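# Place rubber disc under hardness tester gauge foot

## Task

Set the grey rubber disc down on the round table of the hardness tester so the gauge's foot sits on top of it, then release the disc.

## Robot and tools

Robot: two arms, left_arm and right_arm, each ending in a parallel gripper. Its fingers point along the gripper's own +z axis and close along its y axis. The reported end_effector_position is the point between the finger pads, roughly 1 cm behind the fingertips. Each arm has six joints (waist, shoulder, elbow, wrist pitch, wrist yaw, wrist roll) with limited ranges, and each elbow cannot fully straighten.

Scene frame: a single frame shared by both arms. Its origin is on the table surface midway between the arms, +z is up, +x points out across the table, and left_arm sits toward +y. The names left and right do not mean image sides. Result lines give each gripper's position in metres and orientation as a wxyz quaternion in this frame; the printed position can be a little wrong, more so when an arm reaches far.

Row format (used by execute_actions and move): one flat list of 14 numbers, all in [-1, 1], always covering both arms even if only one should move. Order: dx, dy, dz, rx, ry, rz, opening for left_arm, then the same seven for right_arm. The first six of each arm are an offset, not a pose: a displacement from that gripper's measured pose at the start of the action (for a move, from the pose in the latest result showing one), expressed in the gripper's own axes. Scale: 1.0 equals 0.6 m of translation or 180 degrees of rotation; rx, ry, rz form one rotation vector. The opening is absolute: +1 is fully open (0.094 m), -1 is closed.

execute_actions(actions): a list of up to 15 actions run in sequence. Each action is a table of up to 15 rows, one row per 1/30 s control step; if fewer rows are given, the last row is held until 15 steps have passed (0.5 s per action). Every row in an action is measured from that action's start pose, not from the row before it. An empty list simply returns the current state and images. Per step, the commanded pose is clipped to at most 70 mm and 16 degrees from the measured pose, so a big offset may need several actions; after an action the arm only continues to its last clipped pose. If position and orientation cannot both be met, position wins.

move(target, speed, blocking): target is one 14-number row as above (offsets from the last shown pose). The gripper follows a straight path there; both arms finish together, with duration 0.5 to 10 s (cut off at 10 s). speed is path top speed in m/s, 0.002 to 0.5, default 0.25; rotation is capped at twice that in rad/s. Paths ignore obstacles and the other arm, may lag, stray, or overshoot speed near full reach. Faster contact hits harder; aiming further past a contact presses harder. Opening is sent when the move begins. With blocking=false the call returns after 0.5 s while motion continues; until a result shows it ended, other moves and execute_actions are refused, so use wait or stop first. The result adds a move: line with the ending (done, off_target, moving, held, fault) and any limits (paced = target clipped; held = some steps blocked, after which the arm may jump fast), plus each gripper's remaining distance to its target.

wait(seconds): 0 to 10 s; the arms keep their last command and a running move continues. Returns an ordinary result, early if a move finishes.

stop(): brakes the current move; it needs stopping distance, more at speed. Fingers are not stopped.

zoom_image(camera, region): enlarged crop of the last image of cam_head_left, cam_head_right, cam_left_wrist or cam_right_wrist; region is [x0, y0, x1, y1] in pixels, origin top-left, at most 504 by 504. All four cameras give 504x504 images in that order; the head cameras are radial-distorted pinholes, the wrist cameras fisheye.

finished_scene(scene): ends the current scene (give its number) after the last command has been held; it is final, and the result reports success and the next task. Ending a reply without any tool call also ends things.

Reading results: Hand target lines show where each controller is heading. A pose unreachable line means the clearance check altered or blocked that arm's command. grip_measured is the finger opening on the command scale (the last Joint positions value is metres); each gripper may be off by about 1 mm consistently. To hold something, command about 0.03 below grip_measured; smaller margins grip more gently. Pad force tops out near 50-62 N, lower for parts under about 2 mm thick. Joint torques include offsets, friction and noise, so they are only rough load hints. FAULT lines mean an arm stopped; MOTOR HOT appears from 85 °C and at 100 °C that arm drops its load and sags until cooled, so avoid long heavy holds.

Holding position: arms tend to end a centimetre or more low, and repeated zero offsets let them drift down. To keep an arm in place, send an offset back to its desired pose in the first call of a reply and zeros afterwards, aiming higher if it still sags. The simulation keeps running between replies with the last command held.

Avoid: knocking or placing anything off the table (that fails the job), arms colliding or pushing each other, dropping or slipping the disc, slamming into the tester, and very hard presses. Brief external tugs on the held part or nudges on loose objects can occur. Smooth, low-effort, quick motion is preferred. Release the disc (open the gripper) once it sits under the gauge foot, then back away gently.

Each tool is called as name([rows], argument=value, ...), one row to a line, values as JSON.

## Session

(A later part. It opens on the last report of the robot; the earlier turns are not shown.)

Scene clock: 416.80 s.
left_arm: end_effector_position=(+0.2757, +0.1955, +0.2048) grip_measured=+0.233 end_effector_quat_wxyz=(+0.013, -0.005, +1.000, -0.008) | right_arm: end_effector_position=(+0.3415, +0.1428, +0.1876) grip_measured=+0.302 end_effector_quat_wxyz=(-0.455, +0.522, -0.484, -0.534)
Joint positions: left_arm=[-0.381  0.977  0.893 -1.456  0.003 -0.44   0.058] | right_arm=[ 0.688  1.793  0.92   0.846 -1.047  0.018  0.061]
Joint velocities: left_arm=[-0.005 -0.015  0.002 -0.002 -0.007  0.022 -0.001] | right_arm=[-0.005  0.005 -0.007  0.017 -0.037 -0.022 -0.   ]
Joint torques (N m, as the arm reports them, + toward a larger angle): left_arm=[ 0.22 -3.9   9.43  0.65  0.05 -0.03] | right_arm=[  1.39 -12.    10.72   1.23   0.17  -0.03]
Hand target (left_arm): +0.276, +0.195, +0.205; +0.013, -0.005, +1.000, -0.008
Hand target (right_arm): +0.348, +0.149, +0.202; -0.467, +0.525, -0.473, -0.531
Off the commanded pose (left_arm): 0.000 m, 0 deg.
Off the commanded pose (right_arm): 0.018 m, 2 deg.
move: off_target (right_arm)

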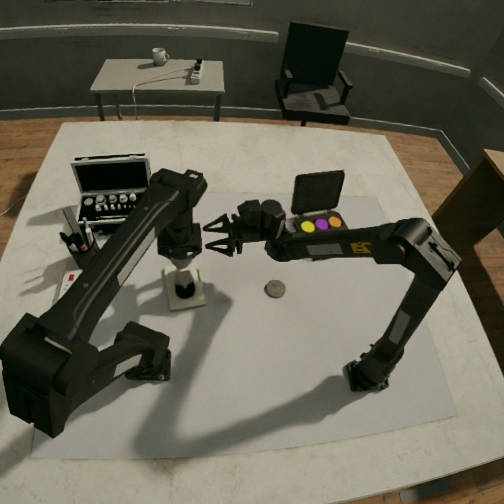

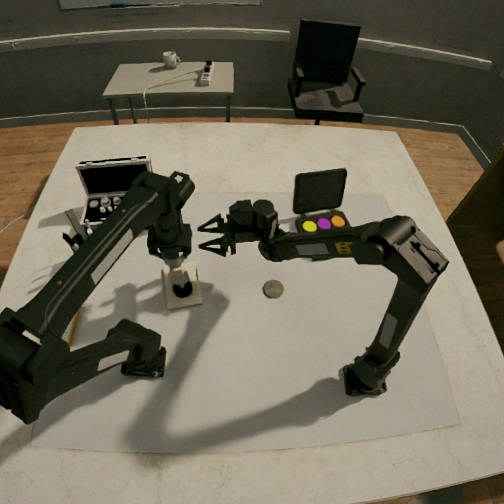

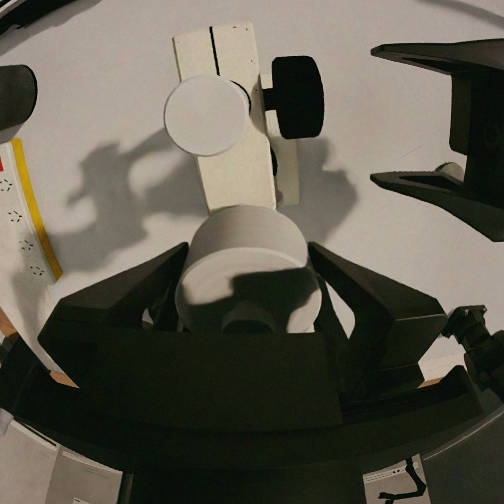

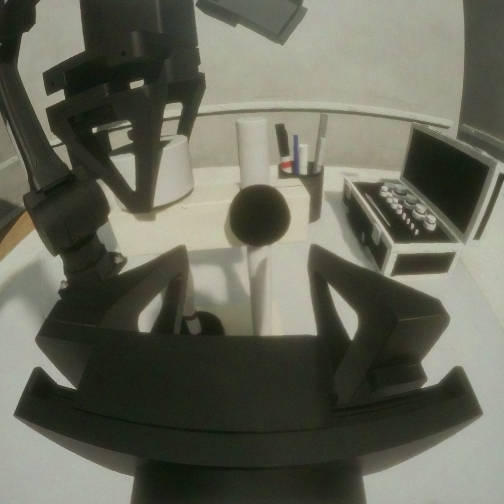

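move(target=[0, 0, 0, 0, 0, 0, 0.2, -0.0299, -0.0185, 0.0754, 0, 0, 0, 0.3], speed=0.06)

Scene clock: 445.30 s.
left_arm: end_effector_position=(+0.2757, +0.1955, +0.2048) grip_measured=+0.233 end_effector_quat_wxyz=(+0.013, -0.005, +1.000, -0.008) | right_arm: end_effector_position=(+0.3404, +0.1799, +0.1998) grip_measured=+0.302 end_effector_quat_wxyz=(-0.453, +0.522, -0.487, -0.534)
Joint positions: left_arm=[-0.381  0.977  0.893 -1.456  0.003 -0.44   0.058] | right_arm=[ 0.747  1.805  0.994  0.775 -0.986  0.018  0.061]
Joint velocities: left_arm=[-0.024 -0.005  0.002 -0.017  0.007 -0.007 -0.001] | right_arm=[-0.005 -0.005 -0.007 -0.002 -0.022  0.007  0.001]
Joint torques (N m, as the arm reports them, + toward a larger angle): left_arm=[ 0.19 -3.92  9.44  0.54  0.05 -0.03] | right_arm=[  1.57 -11.42  11.57   1.18   0.17   0.05]
Hand target (left_arm): +0.276, +0.195, +0.205; +0.013, -0.005, +1.000, -0.008
Hand target (right_arm): +0.347, +0.189, +0.205; -0.456, +0.522, -0.484, -0.534
Off the commanded pose (left_arm): 0.000 m, 0 deg.
Off the commanded pose (right_arm): 0.013 m, 1 deg.
move: off_target (right_arm)

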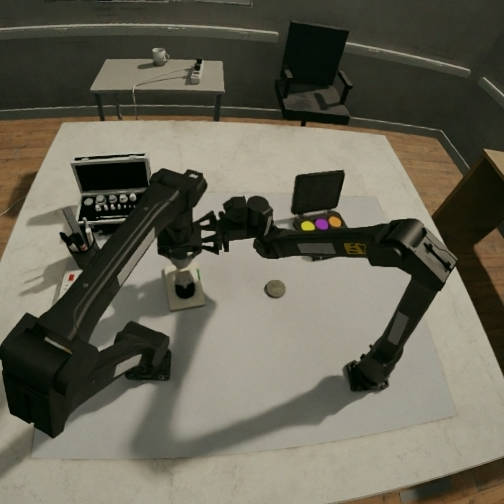

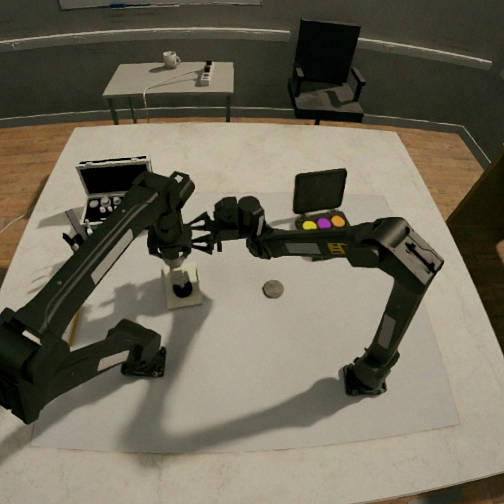

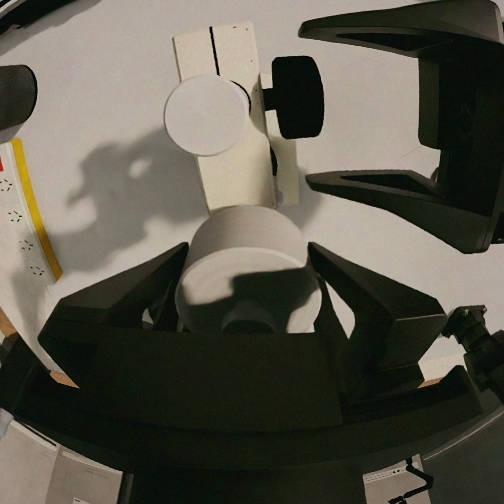

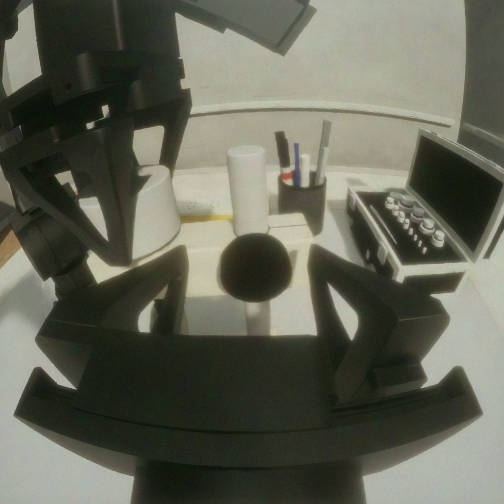

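move(target=[0, 0, 0, 0, 0, 0, 0.2, -0.0017, -0.0195, 0.028, 0, 0, 0, 0.3], speed=0.05)

Scene clock: 461.50 s.
left_arm: end_effector_position=(+0.2757, +0.1955, +0.2048) grip_measured=+0.233 end_effector_quat_wxyz=(+0.013, -0.005, +1.000, -0.008) | right_arm: end_effector_position=(+0.3438, +0.1878, +0.1932) grip_measured=+0.302 end_effector_quat_wxyz=(-0.448, +0.520, -0.494, -0.534)
Joint positions: left_arm=[-0.381  0.977  0.893 -1.456  0.003 -0.44   0.058] | right_arm=[ 0.755  1.827  1.014  0.762 -0.975  0.018  0.061]
Joint velocities: left_arm=[-0.024 -0.005  0.002 -0.007 -0.022 -0.007  0.   ] | right_arm=[-0.005 -0.005 -0.007  0.012 -0.022 -0.022 -0.001]
Joint torques (N m, as the arm reports them, + toward a larger angle): left_arm=[ 0.01 -3.89  9.47  0.5   0.05 -0.02] | right_arm=[  1.97 -12.01  11.68   1.3    0.16   0.02]
Hand target (left_arm): +0.276, +0.195, +0.205; +0.013, -0.005, +1.000, -0.008
Hand target (right_arm): +0.350, +0.198, +0.200; -0.453, +0.522, -0.488, -0.534
Off the commanded pose (left_arm): 0.000 m, 0 deg.
Off the commanded pose (right_arm): 0.014 m, 1 deg.
move: off_target (right_arm)

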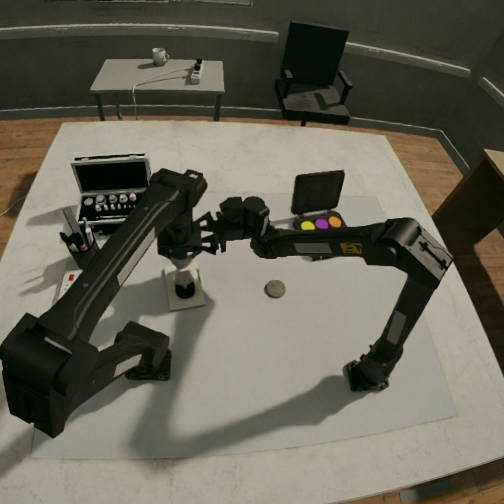

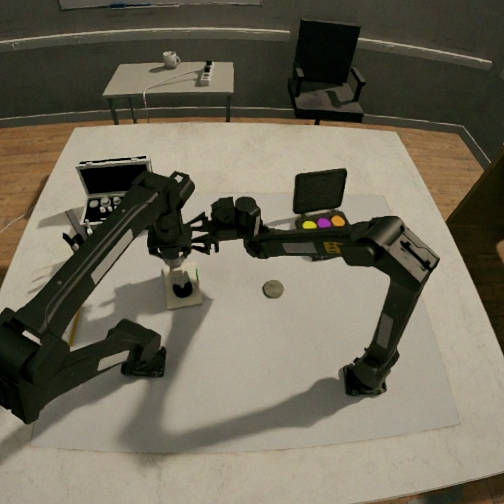

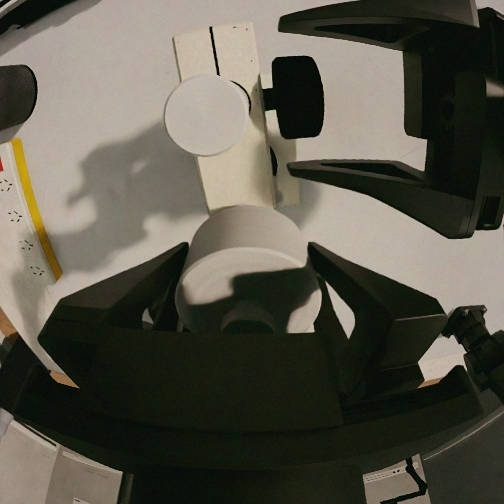

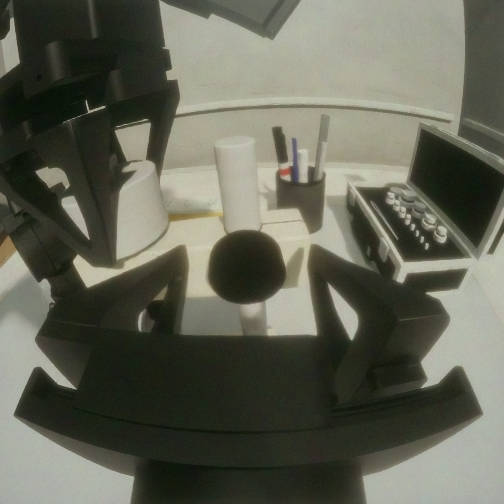

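execute_actions([
  [[0, 0, 0, 0, 0, 0, 0.2, -0.0113, -0.0105, 0.017, 0, 0, 0, -0.45]],
])

Scene clock: 465.30 s.
left_arm: end_effector_position=(+0.2758, +0.1954, +0.2048) grip_measured=+0.233 end_effector_quat_wxyz=(+0.013, -0.005, +1.000, -0.008) | right_arm: end_effector_position=(+0.3430, +0.1884, +0.1915) grip_measured=-0.243 end_effector_quat_wxyz=(-0.444, +0.520, -0.497, -0.534)
Joint positions: left_arm=[-0.381  0.977  0.893 -1.456  0.003 -0.44   0.058] | right_arm=[ 0.757  1.827  1.015  0.75  -0.975  0.018  0.036]
Joint velocities: left_arm=[ 0.005  0.005  0.002  0.022 -0.037  0.051 -0.   ] | right_arm=[-0.015 -0.005 -0.012 -0.007  0.066  0.007  0.   ]
Joint torques (N m, as the arm reports them, + toward a larger angle): left_arm=[ 0.25 -3.94  9.42  0.5   0.05 -0.02] | right_arm=[  1.82 -12.33  11.63   1.02   0.34   0.03]
Hand target (left_arm): +0.276, +0.195, +0.205; +0.013, -0.005, +1.000, -0.008
Hand target (right_arm): +0.349, +0.198, +0.199; -0.448, +0.520, -0.493, -0.534
Off the commanded pose (left_arm): 0.000 m, 0 deg.
Off the commanded pose (right_arm): 0.014 m, 1 deg.

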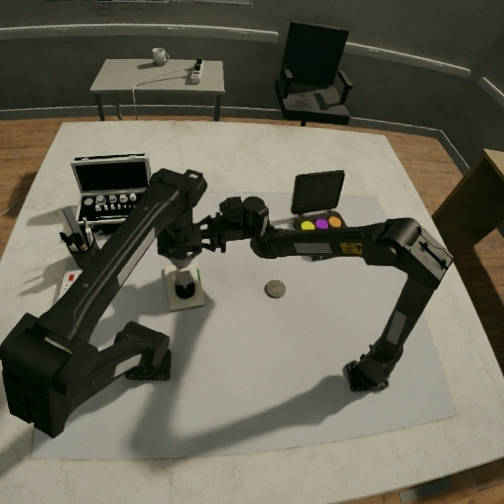

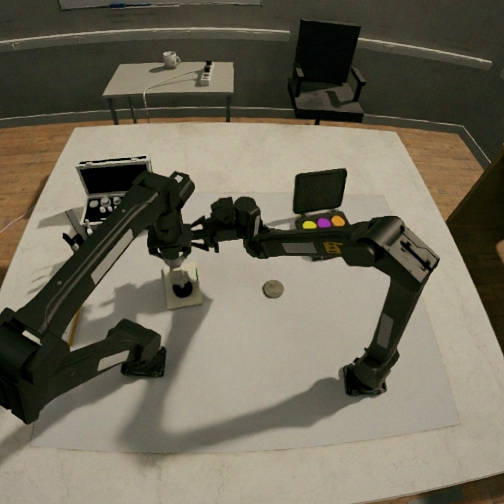

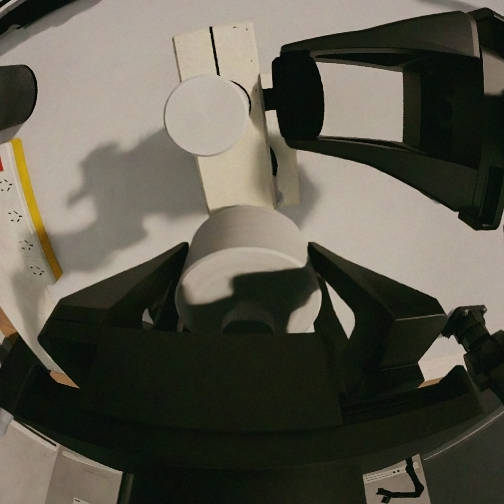

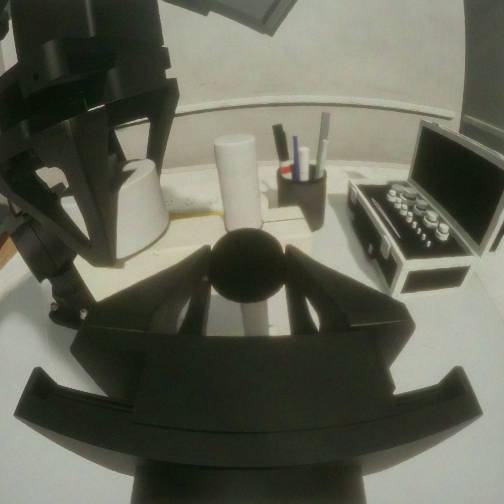

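move(target=[0, 0, 0, 0, 0, 0, 0.2, -0.0113, -0.0105, 0.017, 0, 0, -0.1667, -0.45], speed=0.15)

Scene clock: 472.63 s.
left_arm: end_effector_position=(+0.2758, +0.1954, +0.2048) grip_measured=+0.233 end_effector_quat_wxyz=(+0.013, -0.005, +1.000, -0.008) | right_arm: end_effector_position=(+0.3436, +0.1883, +0.1857) grip_measured=-0.244 end_effector_quat_wxyz=(-0.533, +0.606, -0.393, -0.440)
Joint positions: left_arm=[-0.381  0.977  0.893 -1.456  0.003 -0.44   0.058] | right_arm=[ 0.756  1.834  1.015  0.741 -0.975 -0.37   0.036]
Joint velocities: left_arm=[-0.015  0.005  0.007  0.017 -0.022  0.037  0.   ] | right_arm=[-0.015 -0.015 -0.012 -0.007 -0.037 -0.022 -0.   ]
Joint torques (N m, as the arm reports them, + toward a larger angle): left_arm=[ 0.14 -3.92  9.49  0.52  0.05 -0.03] | right_arm=[  2.11 -12.65  11.44   1.61   0.38  -1.05]
Hand target (left_arm): +0.276, +0.195, +0.205; +0.013, -0.005, +1.000, -0.008
Hand target (right_arm): +0.348, +0.199, +0.198; -0.568, +0.627, -0.346, -0.404
Off the commanded pose (left_arm): 0.000 m, 0 deg.
Off the commanded pose (right_arm): 0.017 m, 9 deg.
move: off_target (right_arm)

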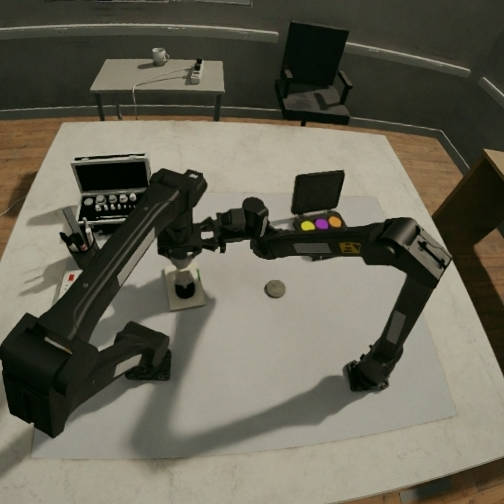

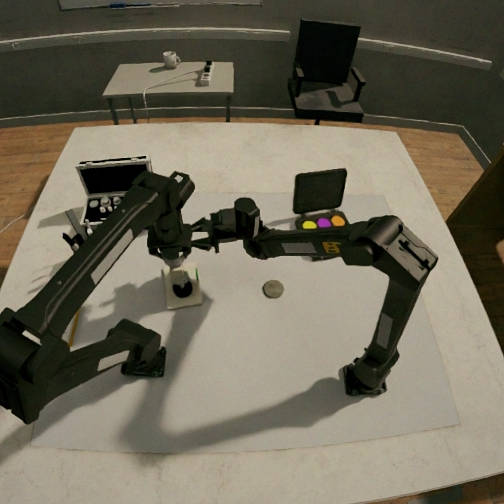

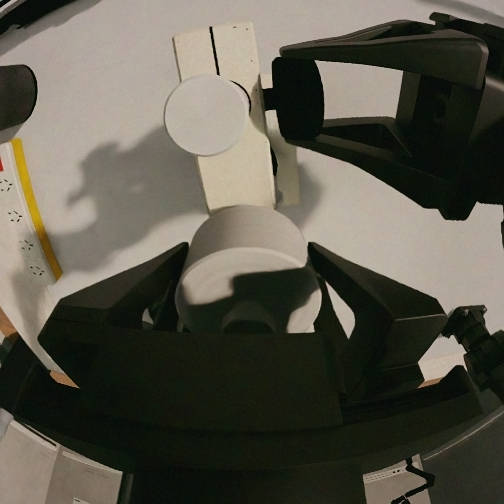

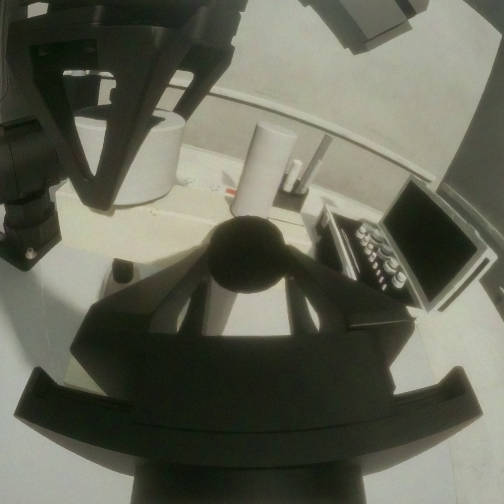

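move(target=[0, 0, 0, 0, 0, 0, 0.2, -0.0113, -0.0105, 0.017, 0, 0, -0.25, -0.45], speed=0.15)

Scene clock: 479.27 s.
left_arm: end_effector_position=(+0.2758, +0.1954, +0.2048) grip_measured=+0.233 end_effector_quat_wxyz=(+0.013, -0.005, +1.000, -0.008) | right_arm: end_effector_position=(+0.3561, +0.1892, +0.1798) grip_measured=-0.313 end_effector_quat_wxyz=(-0.655, +0.708, -0.167, -0.202)
Joint positions: left_arm=[-0.381  0.977  0.893 -1.456  0.003 -0.44   0.058] | right_arm=[ 0.751  1.845  1.026  0.719 -0.932 -1.12   0.032]
Joint velocities: left_arm=[-0.015 -0.005 -0.002  0.002  0.066 -0.022  0.001] | right_arm=[ 0.005  0.015 -0.007  0.007  0.066  0.051 -0.   ]
Joint torques (N m, as the arm reports them, + toward a larger angle): left_arm=[ 0.   -3.94  9.45  0.54  0.05 -0.03] | right_arm=[  2.56 -13.73  10.     1.55  -1.03  -0.19]
Hand target (left_arm): +0.276, +0.195, +0.205; +0.013, -0.005, +1.000, -0.008
Hand target (right_arm): +0.346, +0.199, +0.193; +0.661, -0.710, +0.132, +0.203
Off the commanded pose (left_arm): 0.000 m, 0 deg.
Off the commanded pose (right_arm): 0.020 m, 4 deg.
move: off_target (right_arm)

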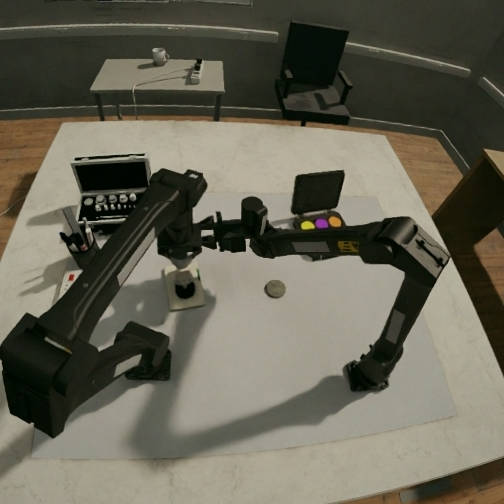

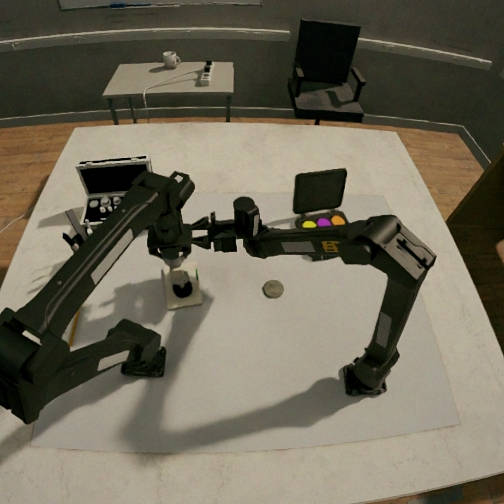

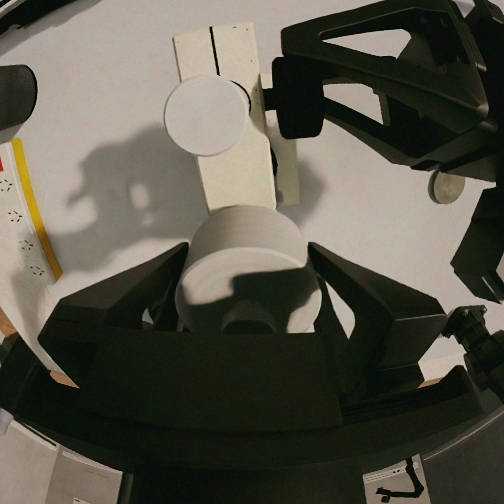

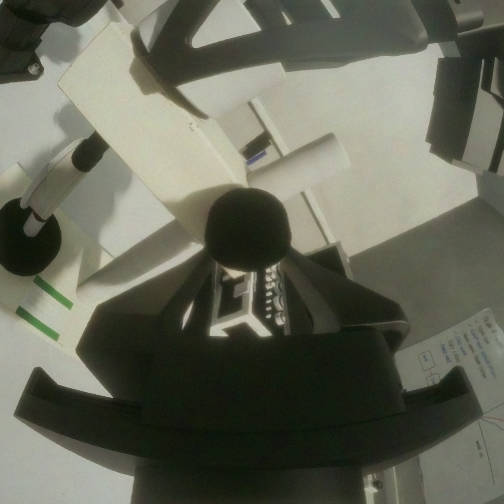

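execute_actions([
  [[0, 0, 0, 0, 0, 0, 0.2, 0, 0, 0, 0, 0, 0, 0.3]],
  [[0, 0, -0.05, 0, 0, 0, 0.2, 0, 0, 0, 0, 0, 0, 0.3]],
])

Scene clock: 488.40 s.
left_arm: end_effector_position=(+0.2751, +0.1958, +0.2052) grip_measured=+0.233 end_effector_quat_wxyz=(+0.012, -0.005, +1.000, -0.007) | right_arm: end_effector_position=(+0.3569, +0.1887, +0.1794) grip_measured=+0.298 end_effector_quat_wxyz=(-0.655, +0.708, -0.169, -0.201)
Joint positions: left_arm=[-0.381  0.977  0.894 -1.461  0.003 -0.44   0.058] | right_arm=[ 0.75   1.845  1.025  0.719 -0.929 -1.12   0.061]
Joint velocities: left_arm=[-0.005 -0.005 -0.002 -0.012  0.037 -0.051  0.001] | right_arm=[-0.015 -0.015 -0.012  0.007  0.037 -0.037  0.001]
Joint torques (N m, as the arm reports them, + toward a larger angle): left_arm=[ 0.08 -4.63 14.57 -2.8   0.04 -0.04] | right_arm=[  1.25 -13.42   7.89   1.49   0.01   0.1 ]
Hand target (left_arm): +0.275, +0.196, +0.233; +0.015, -0.005, +1.000, -0.009
Hand target (right_arm): +0.357, +0.189, +0.179; +0.655, -0.708, +0.169, +0.201
Off the commanded pose (left_arm): 0.030 m, 0 deg.
Off the commanded pose (right_arm): 0.000 m, 0 deg.

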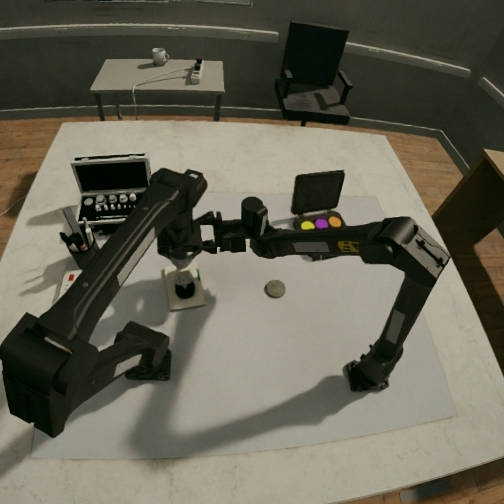

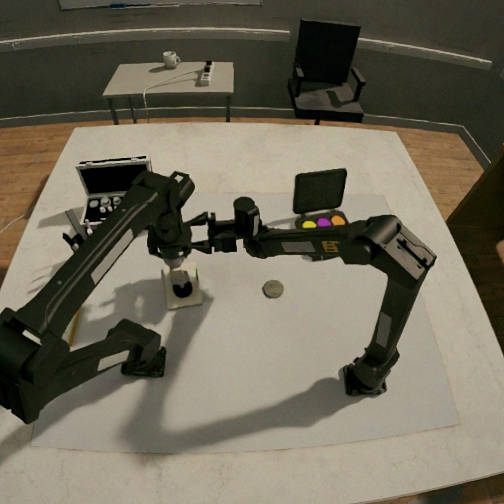

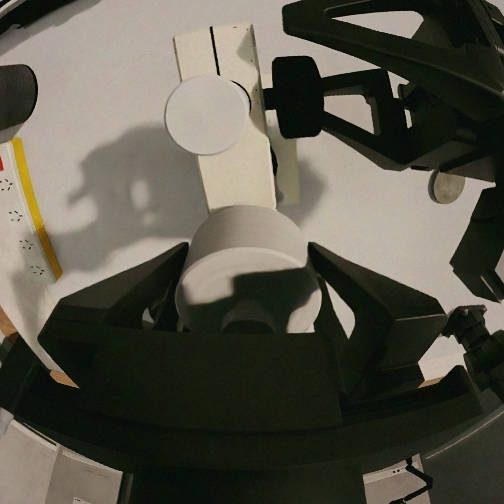

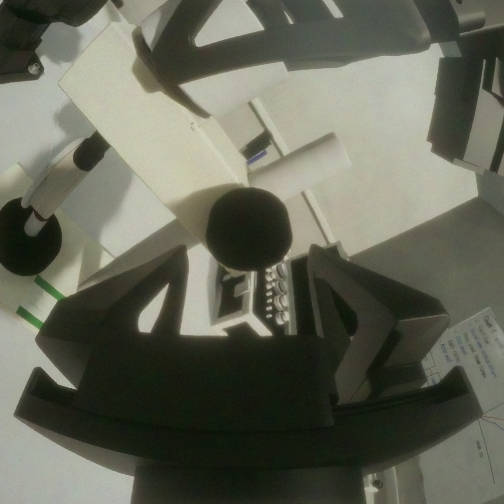

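execute_actions([
  [[0, 0, -0.1, 0, 0, 0, 0.2, 0, 0, 0, 0, 0, 0, 0.3]],
])

Scene clock: 510.63 s.
left_arm: end_effector_position=(+0.2746, +0.1956, +0.2245) grip_measured=+0.233 end_effector_quat_wxyz=(+0.003, -0.006, +1.000, -0.004) | right_arm: end_effector_position=(+0.3569, +0.1887, +0.1794) grip_measured=+0.298 end_effector_quat_wxyz=(-0.655, +0.708, -0.169, -0.201)
Joint positions: left_arm=[-0.381  0.985  0.95  -1.526  0.005 -0.442  0.058] | right_arm=[ 0.75   1.845  1.025  0.719 -0.929 -1.12   0.061]
Joint velocities: left_arm=[ 0.005 -0.005  0.002  0.002 -0.095  0.051 -0.   ] | right_arm=[-0.024 -0.005  0.007  0.002 -0.007 -0.007 -0.   ]
Joint torques (N m, as the arm reports them, + toward a larger angle): left_arm=[-0.14 -5.61 16.27 -3.54 -0.02 -0.03] | right_arm=[  1.29 -13.2    7.99   1.5    0.02   0.11]
Hand target (left_arm): +0.273, +0.196, +0.263; +0.013, -0.005, +1.000, -0.008
Hand target (right_arm): +0.357, +0.189, +0.179; +0.655, -0.708, +0.169, +0.201
Off the commanded pose (left_arm): 0.041 m, 1 deg.
Off the commanded pose (right_arm): 0.000 m, 0 deg.

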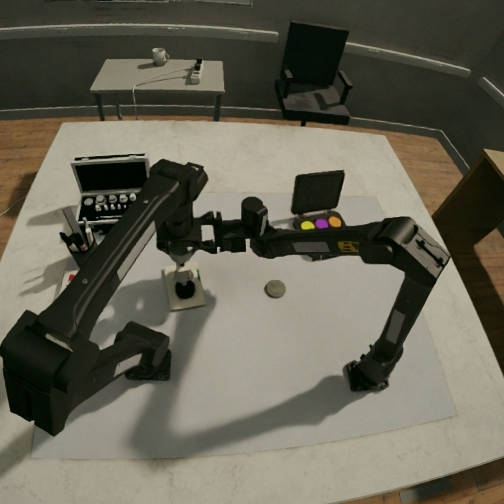

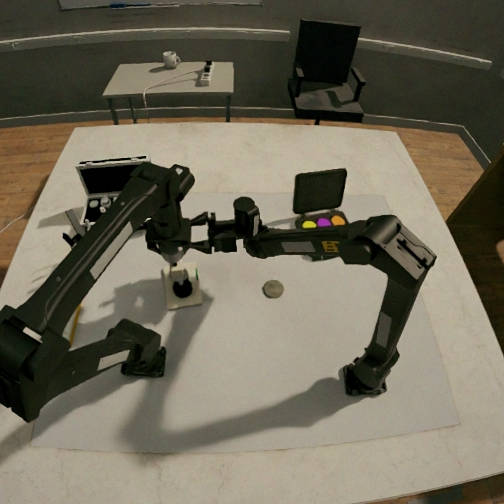

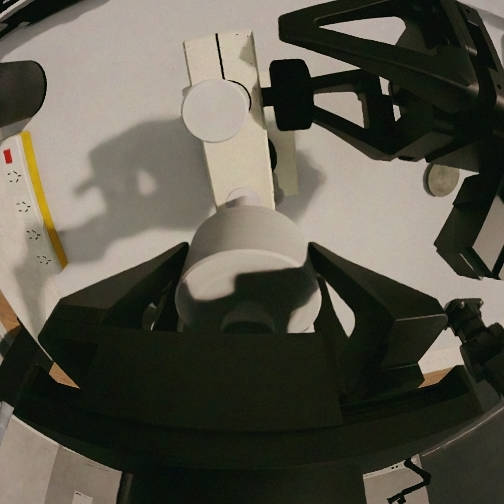

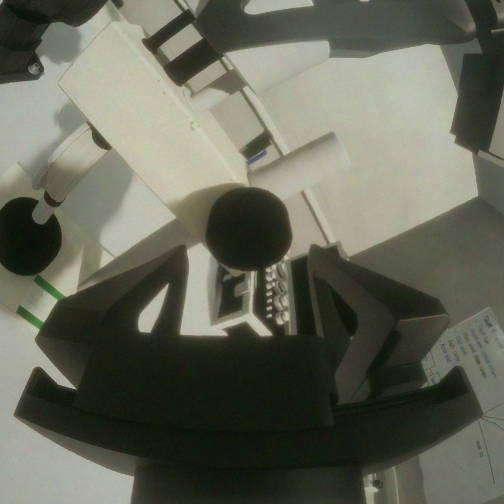

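execute_actions(actions=[])

Scene clock: 523.70 s.
left_arm: end_effector_position=(+0.2746, +0.1956, +0.2245) grip_measured=+0.233 end_effector_quat_wxyz=(+0.003, -0.006, +1.000, -0.004) | right_arm: end_effector_position=(+0.3569, +0.1887, +0.1794) grip_measured=+0.298 end_effector_quat_wxyz=(-0.655, +0.708, -0.169, -0.201)
Joint positions: left_arm=[-0.381  0.985  0.95  -1.526  0.005 -0.442  0.058] | right_arm=[ 0.75   1.845  1.025  0.719 -0.929 -1.12   0.061]
Joint velocities: left_arm=[ 0.015  0.015  0.002  0.002  0.037 -0.037  0.   ] | right_arm=[ 0.005 -0.005 -0.017 -0.017 -0.037 -0.007 -0.   ]
Joint torques (N m, as the arm reports them, + toward a larger angle): left_arm=[-0.07 -5.42 16.19 -3.5  -0.03 -0.04] | right_arm=[  1.33 -13.14   7.98   1.47   0.     0.1 ]
Hand target (left_arm): +0.273, +0.196, +0.263; +0.013, -0.005, +1.000, -0.008
Hand target (right_arm): +0.357, +0.189, +0.179; +0.655, -0.708, +0.169, +0.201
Off the commanded pose (left_arm): 0.041 m, 1 deg.
Off the commanded pose (right_arm): 0.000 m, 0 deg.

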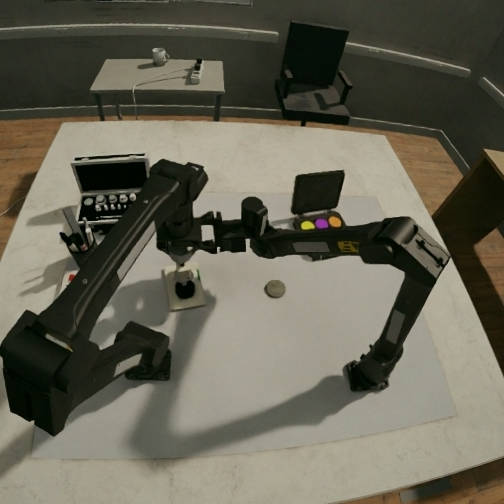

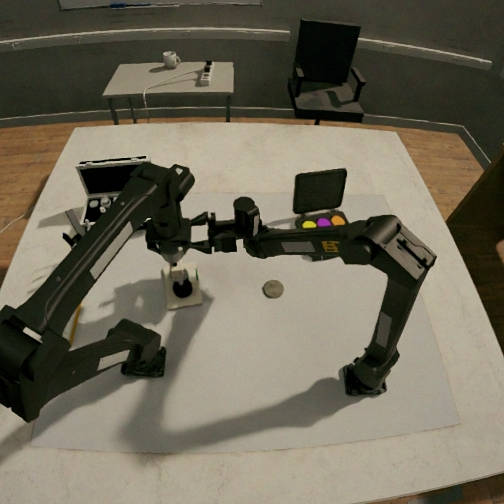

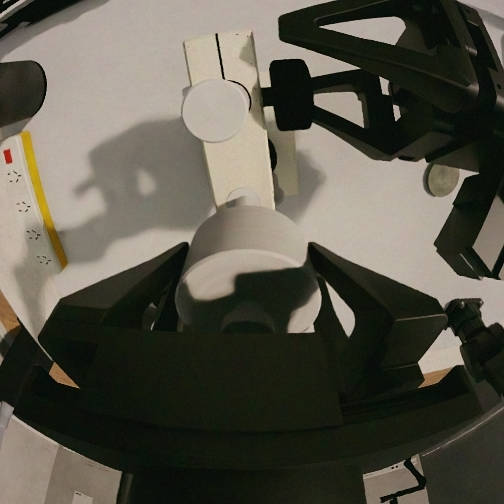

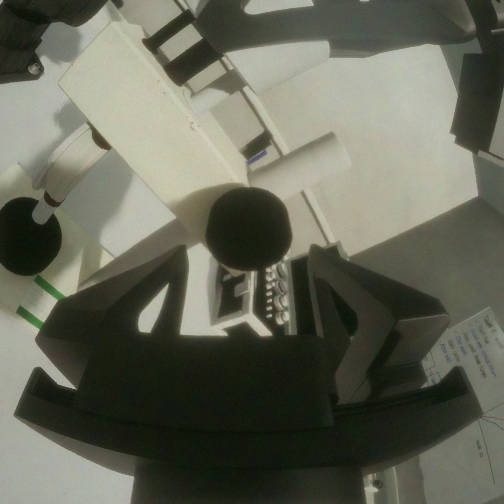

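zoom_image(camera="cam_right_wrist", region=[0, 100, 200, 300])

Region (0, 100, 200, 300) of cam_right_wrist's 504x504 image, scaled by 2.520, with more detail than that image has.

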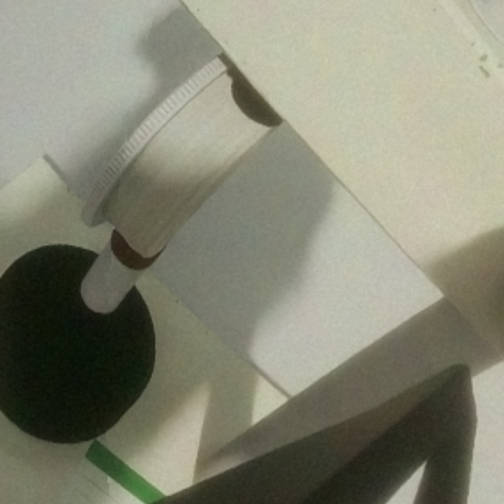

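move(target=[0, 0, 0, 0, 0, 0, 0.2, 0, 0, -0.14, 0, 0, 0, 0.3], speed=0.06)

Scene clock: 564.53 s.
left_arm: end_effector_position=(+0.2754, +0.1952, +0.2187) grip_measured=+0.233 end_effector_quat_wxyz=(+0.003, -0.006, +1.000, -0.005) | right_arm: end_effector_position=(+0.3630, +0.1069, +0.1772) grip_measured=+0.298 end_effector_quat_wxyz=(-0.649, +0.709, -0.178, -0.209)
Joint positions: left_arm=[-0.381  0.988  0.937 -1.509  0.006 -0.442  0.058] | right_arm=[ 0.611  1.757  0.895  0.719 -1.067 -1.14   0.061]
Joint velocities: left_arm=[-0.015  0.005  0.002 -0.002 -0.037 -0.022 -0.001] | right_arm=[-0.015  0.015 -0.012 -0.002 -0.007 -0.007  0.001]
Joint torques (N m, as the arm reports them, + toward a larger angle): left_arm=[ 0.16 -4.28 10.42 -0.26  0.04 -0.02] | right_arm=[  1.02 -12.4    7.58   1.63  -0.14   0.  ]
Hand target (left_arm): +0.275, +0.196, +0.224; +0.004, -0.006, +1.000, -0.005
Hand target (right_arm): +0.364, +0.105, +0.184; -0.655, +0.708, -0.169, -0.201
Off the commanded pose (left_arm): 0.006 m, 0 deg.
Off the commanded pose (right_arm): 0.008 m, 1 deg.
move: done

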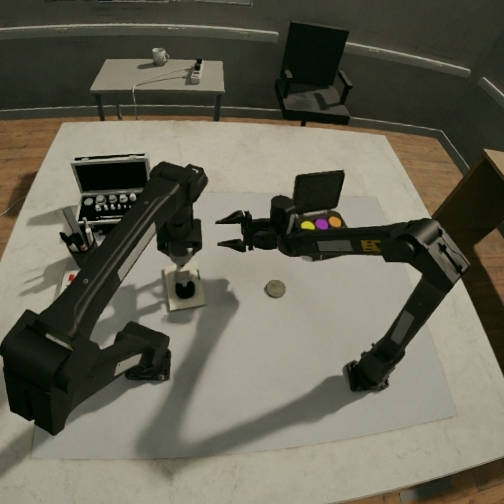

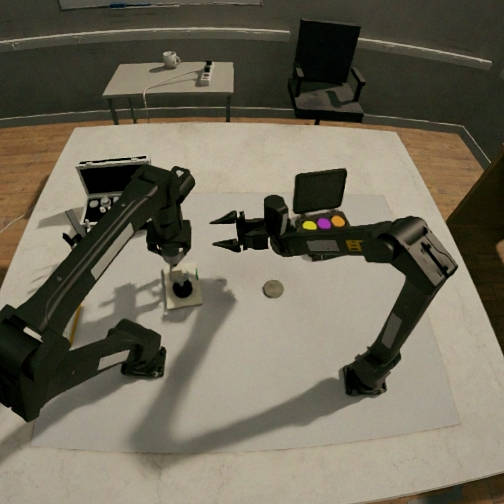

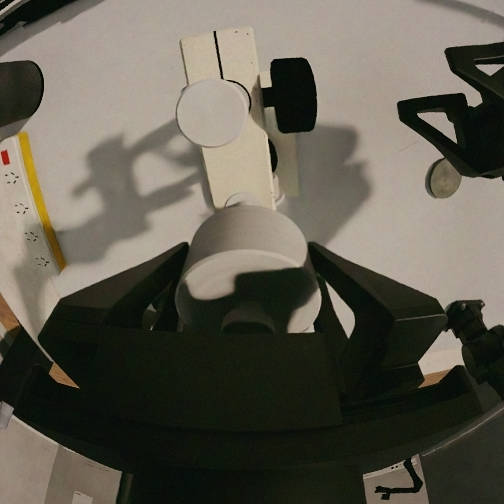

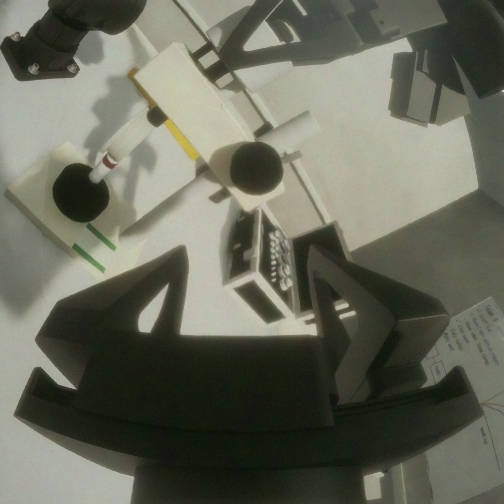

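zoom_image(camera="cam_head_left", region=[200, 190, 320, 270])

Region (200, 190, 320, 270) of cam_head_left's 504x504 image, scaled by 4.200, with more detail than that image has.

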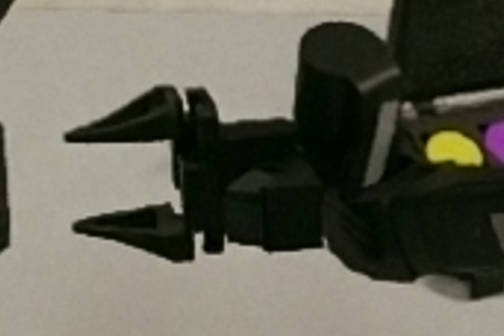

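move(target=[0, 0, 0.024, 0, 0, 0, 0.2, 0, 0, 0, 0, 0, 0, 0.3], speed=0.02)

Scene clock: 685.47 s.
left_arm: end_effector_position=(+0.2755, +0.1952, +0.2044) grip_measured=+0.233 end_effector_quat_wxyz=(+0.004, -0.006, +1.000, -0.005) | right_arm: end_effector_position=(+0.3630, +0.1069, +0.1772) grip_measured=+0.298 end_effector_quat_wxyz=(-0.649, +0.709, -0.178, -0.209)
Joint positions: left_arm=[-0.381  0.99   0.9   -1.469  0.006 -0.442  0.058] | right_arm=[ 0.611  1.757  0.895  0.719 -1.067 -1.141  0.061]
Joint velocities: left_arm=[ 0.005 -0.015  0.002 -0.017 -0.007 -0.066 -0.   ] | right_arm=[-0.015  0.015 -0.007  0.007 -0.066  0.007 -0.   ]
Joint torques (N m, as the arm reports them, + toward a larger angle): left_arm=[ 0.17 -3.95  9.4   0.53  0.03 -0.02] | right_arm=[  1.3  -11.66   7.56   1.45  -0.03   0.1 ]
Hand target (left_arm): +0.276, +0.195, +0.204; +0.003, -0.006, +1.000, -0.005
Hand target (right_arm): +0.363, +0.107, +0.177; -0.649, +0.709, -0.178, -0.209
Off the commanded pose (left_arm): 0.000 m, 0 deg.
Off the commanded pose (right_arm): 0.000 m, 0 deg.
move: done

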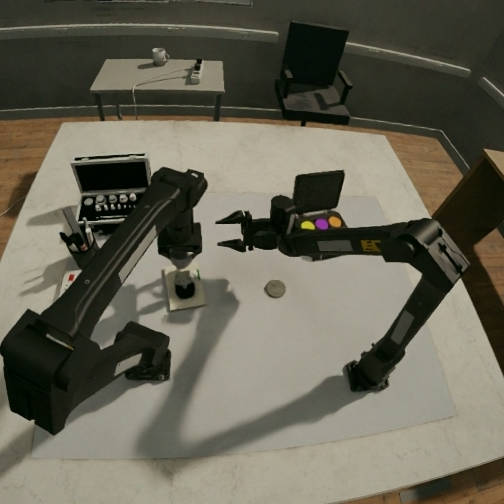

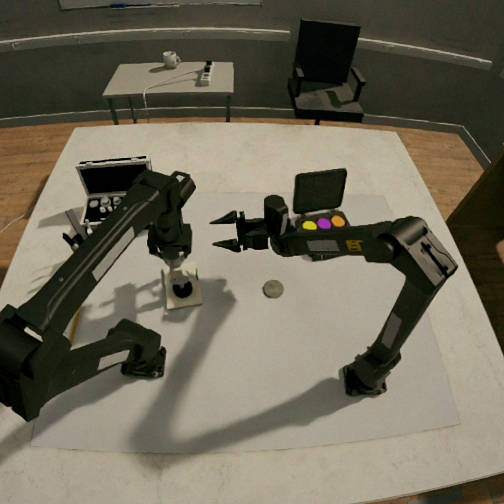

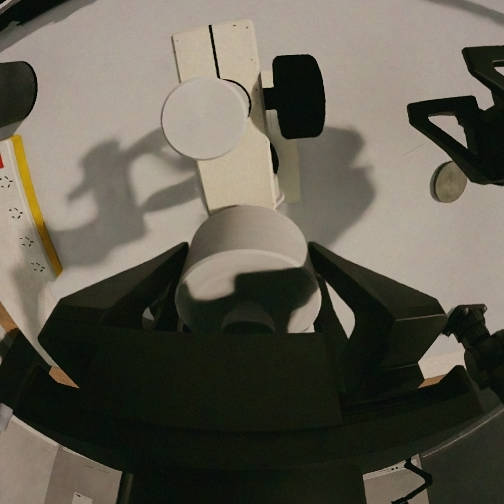

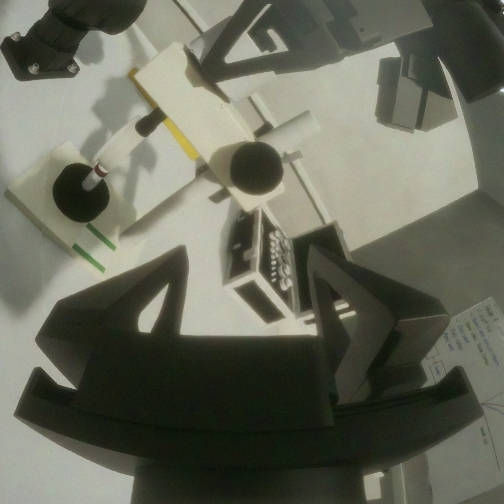

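move(target=[0, 0, 0, 0, 0, 0, 0.2, -0.0435, 0.2002, -0.2597, -0.0346, 0.5417, 0.4733, 0.6], speed=0.15)

Scene clock: 726.47 s.
left_arm: end_effector_position=(+0.2755, +0.1952, +0.2044) grip_measured=+0.233 end_effector_quat_wxyz=(+0.004, -0.006, +1.000, -0.005) | right_arm: end_effector_position=(+0.2741, -0.0704, +0.0919) grip_measured=+0.599 end_effector_quat_wxyz=(-0.013, -0.387, +0.922, -0.006)
Joint positions: left_arm=[-0.381  0.99   0.9   -1.469  0.006 -0.442  0.058] | right_arm=[ 0.736  1.501  1.024 -1.121  0.004 -0.105  0.075]
Joint velocities: left_arm=[-0.005 -0.005 -0.022 -0.012 -0.007  0.051 -0.001] | right_arm=[-0.005 -0.005 -0.002  0.002 -0.022 -0.022  0.001]
Joint torques (N m, as the arm reports them, + toward a larger angle): left_arm=[ 0.2  -3.99  9.37  0.47  0.04 -0.02] | right_arm=[ 0.64 -8.16 12.72  0.04  0.18  0.1 ]
Hand target (left_arm): +0.275, +0.195, +0.204; +0.004, -0.006, +1.000, -0.005
Hand target (right_arm): +0.288, -0.064, +0.101; -0.002, -0.378, +0.926, -0.005
Off the commanded pose (left_arm): 0.000 m, 0 deg.
Off the commanded pose (right_arm): 0.019 m, 3 deg.
move: off_target (right_arm)

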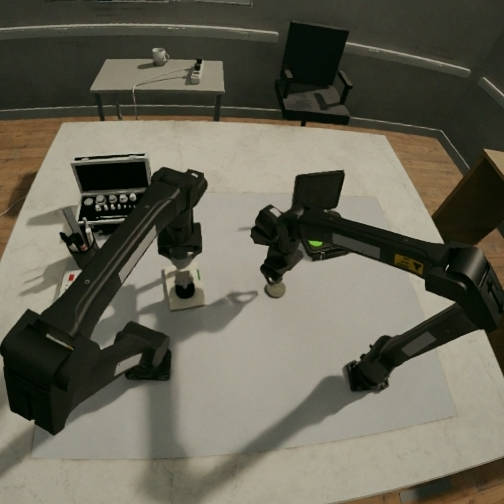

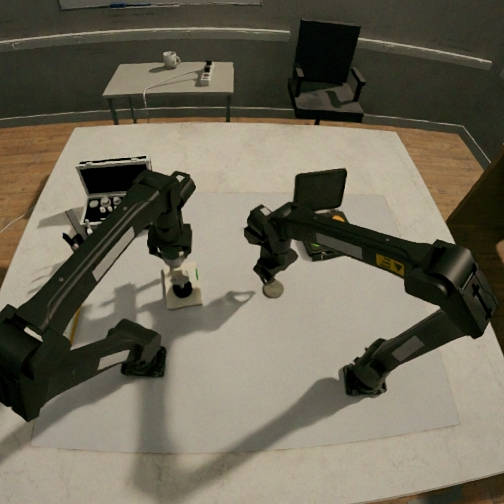

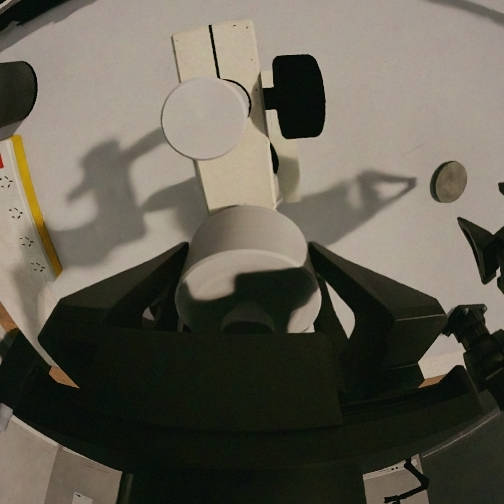

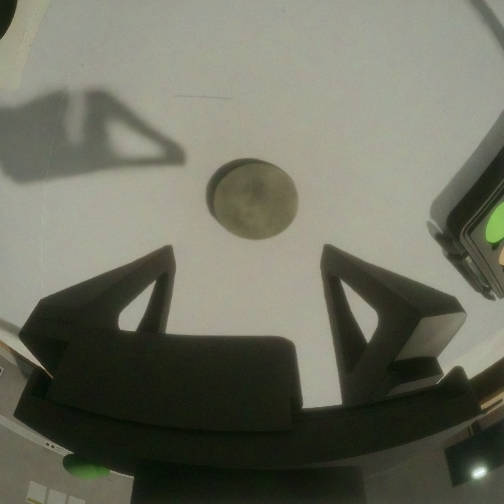

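move(target=[0, 0, 0, 0, 0, 0, 0.2, -0.0235, -0.0097, 0.0883, 0, 0, 0, 0.9], speed=0.08)

Scene clock: 739.83 s.
left_arm: end_effector_position=(+0.2755, +0.1952, +0.2044) grip_measured=+0.233 end_effector_quat_wxyz=(+0.004, -0.006, +1.000, -0.005) | right_arm: end_effector_position=(+0.2831, -0.0638, +0.0413) grip_measured=+0.898 end_effector_quat_wxyz=(-0.014, -0.386, +0.922, -0.006)
Joint positions: left_arm=[-0.381  0.99   0.9   -1.469  0.006 -0.442  0.058] | right_arm=[ 0.734  1.603  0.99  -0.988  0.004 -0.105  0.089]
Joint velocities: left_arm=[-0.015  0.005  0.017 -0.002  0.11  -0.007  0.001] | right_arm=[-0.015 -0.015  0.002 -0.012 -0.037 -0.022  0.   ]
Joint torques (N m, as the arm reports them, + toward a larger angle): left_arm=[ 0.09 -4.01  9.42  0.49  0.06 -0.02] | right_arm=[ 0.65 -9.09  8.16  0.71  0.07 -0.07]
Hand target (left_arm): +0.275, +0.195, +0.204; +0.004, -0.006, +1.000, -0.005
Hand target (right_arm): +0.287, -0.065, +0.039; -0.013, -0.387, +0.922, -0.006
Off the commanded pose (left_arm): 0.000 m, 0 deg.
Off the commanded pose (right_arm): 0.005 m, 0 deg.
move: done

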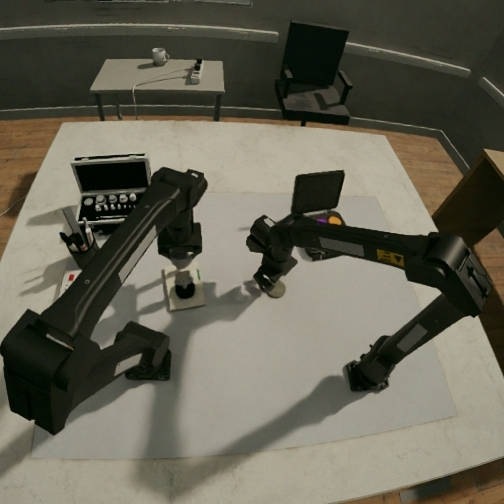

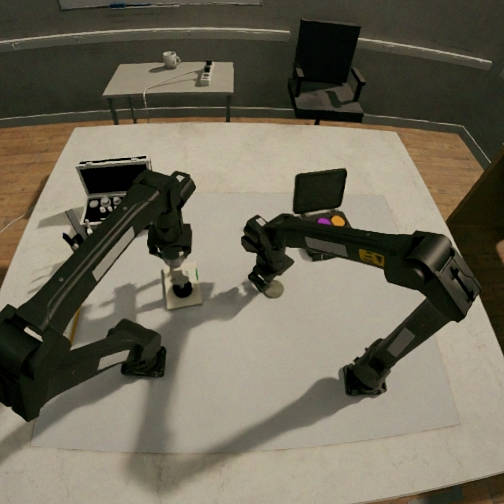

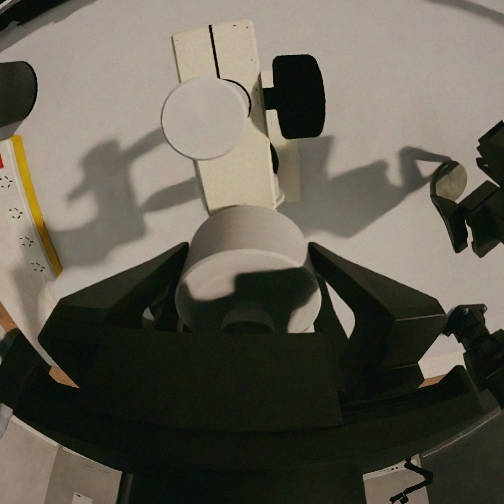

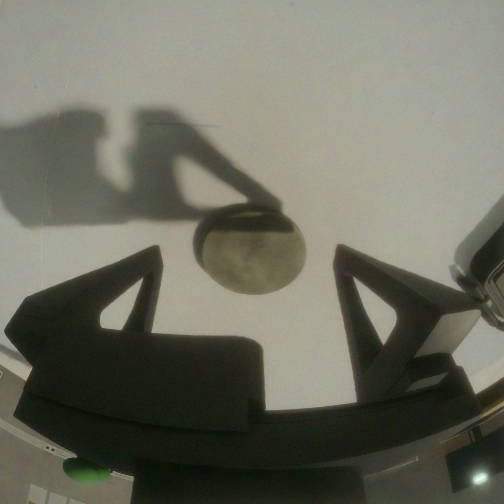

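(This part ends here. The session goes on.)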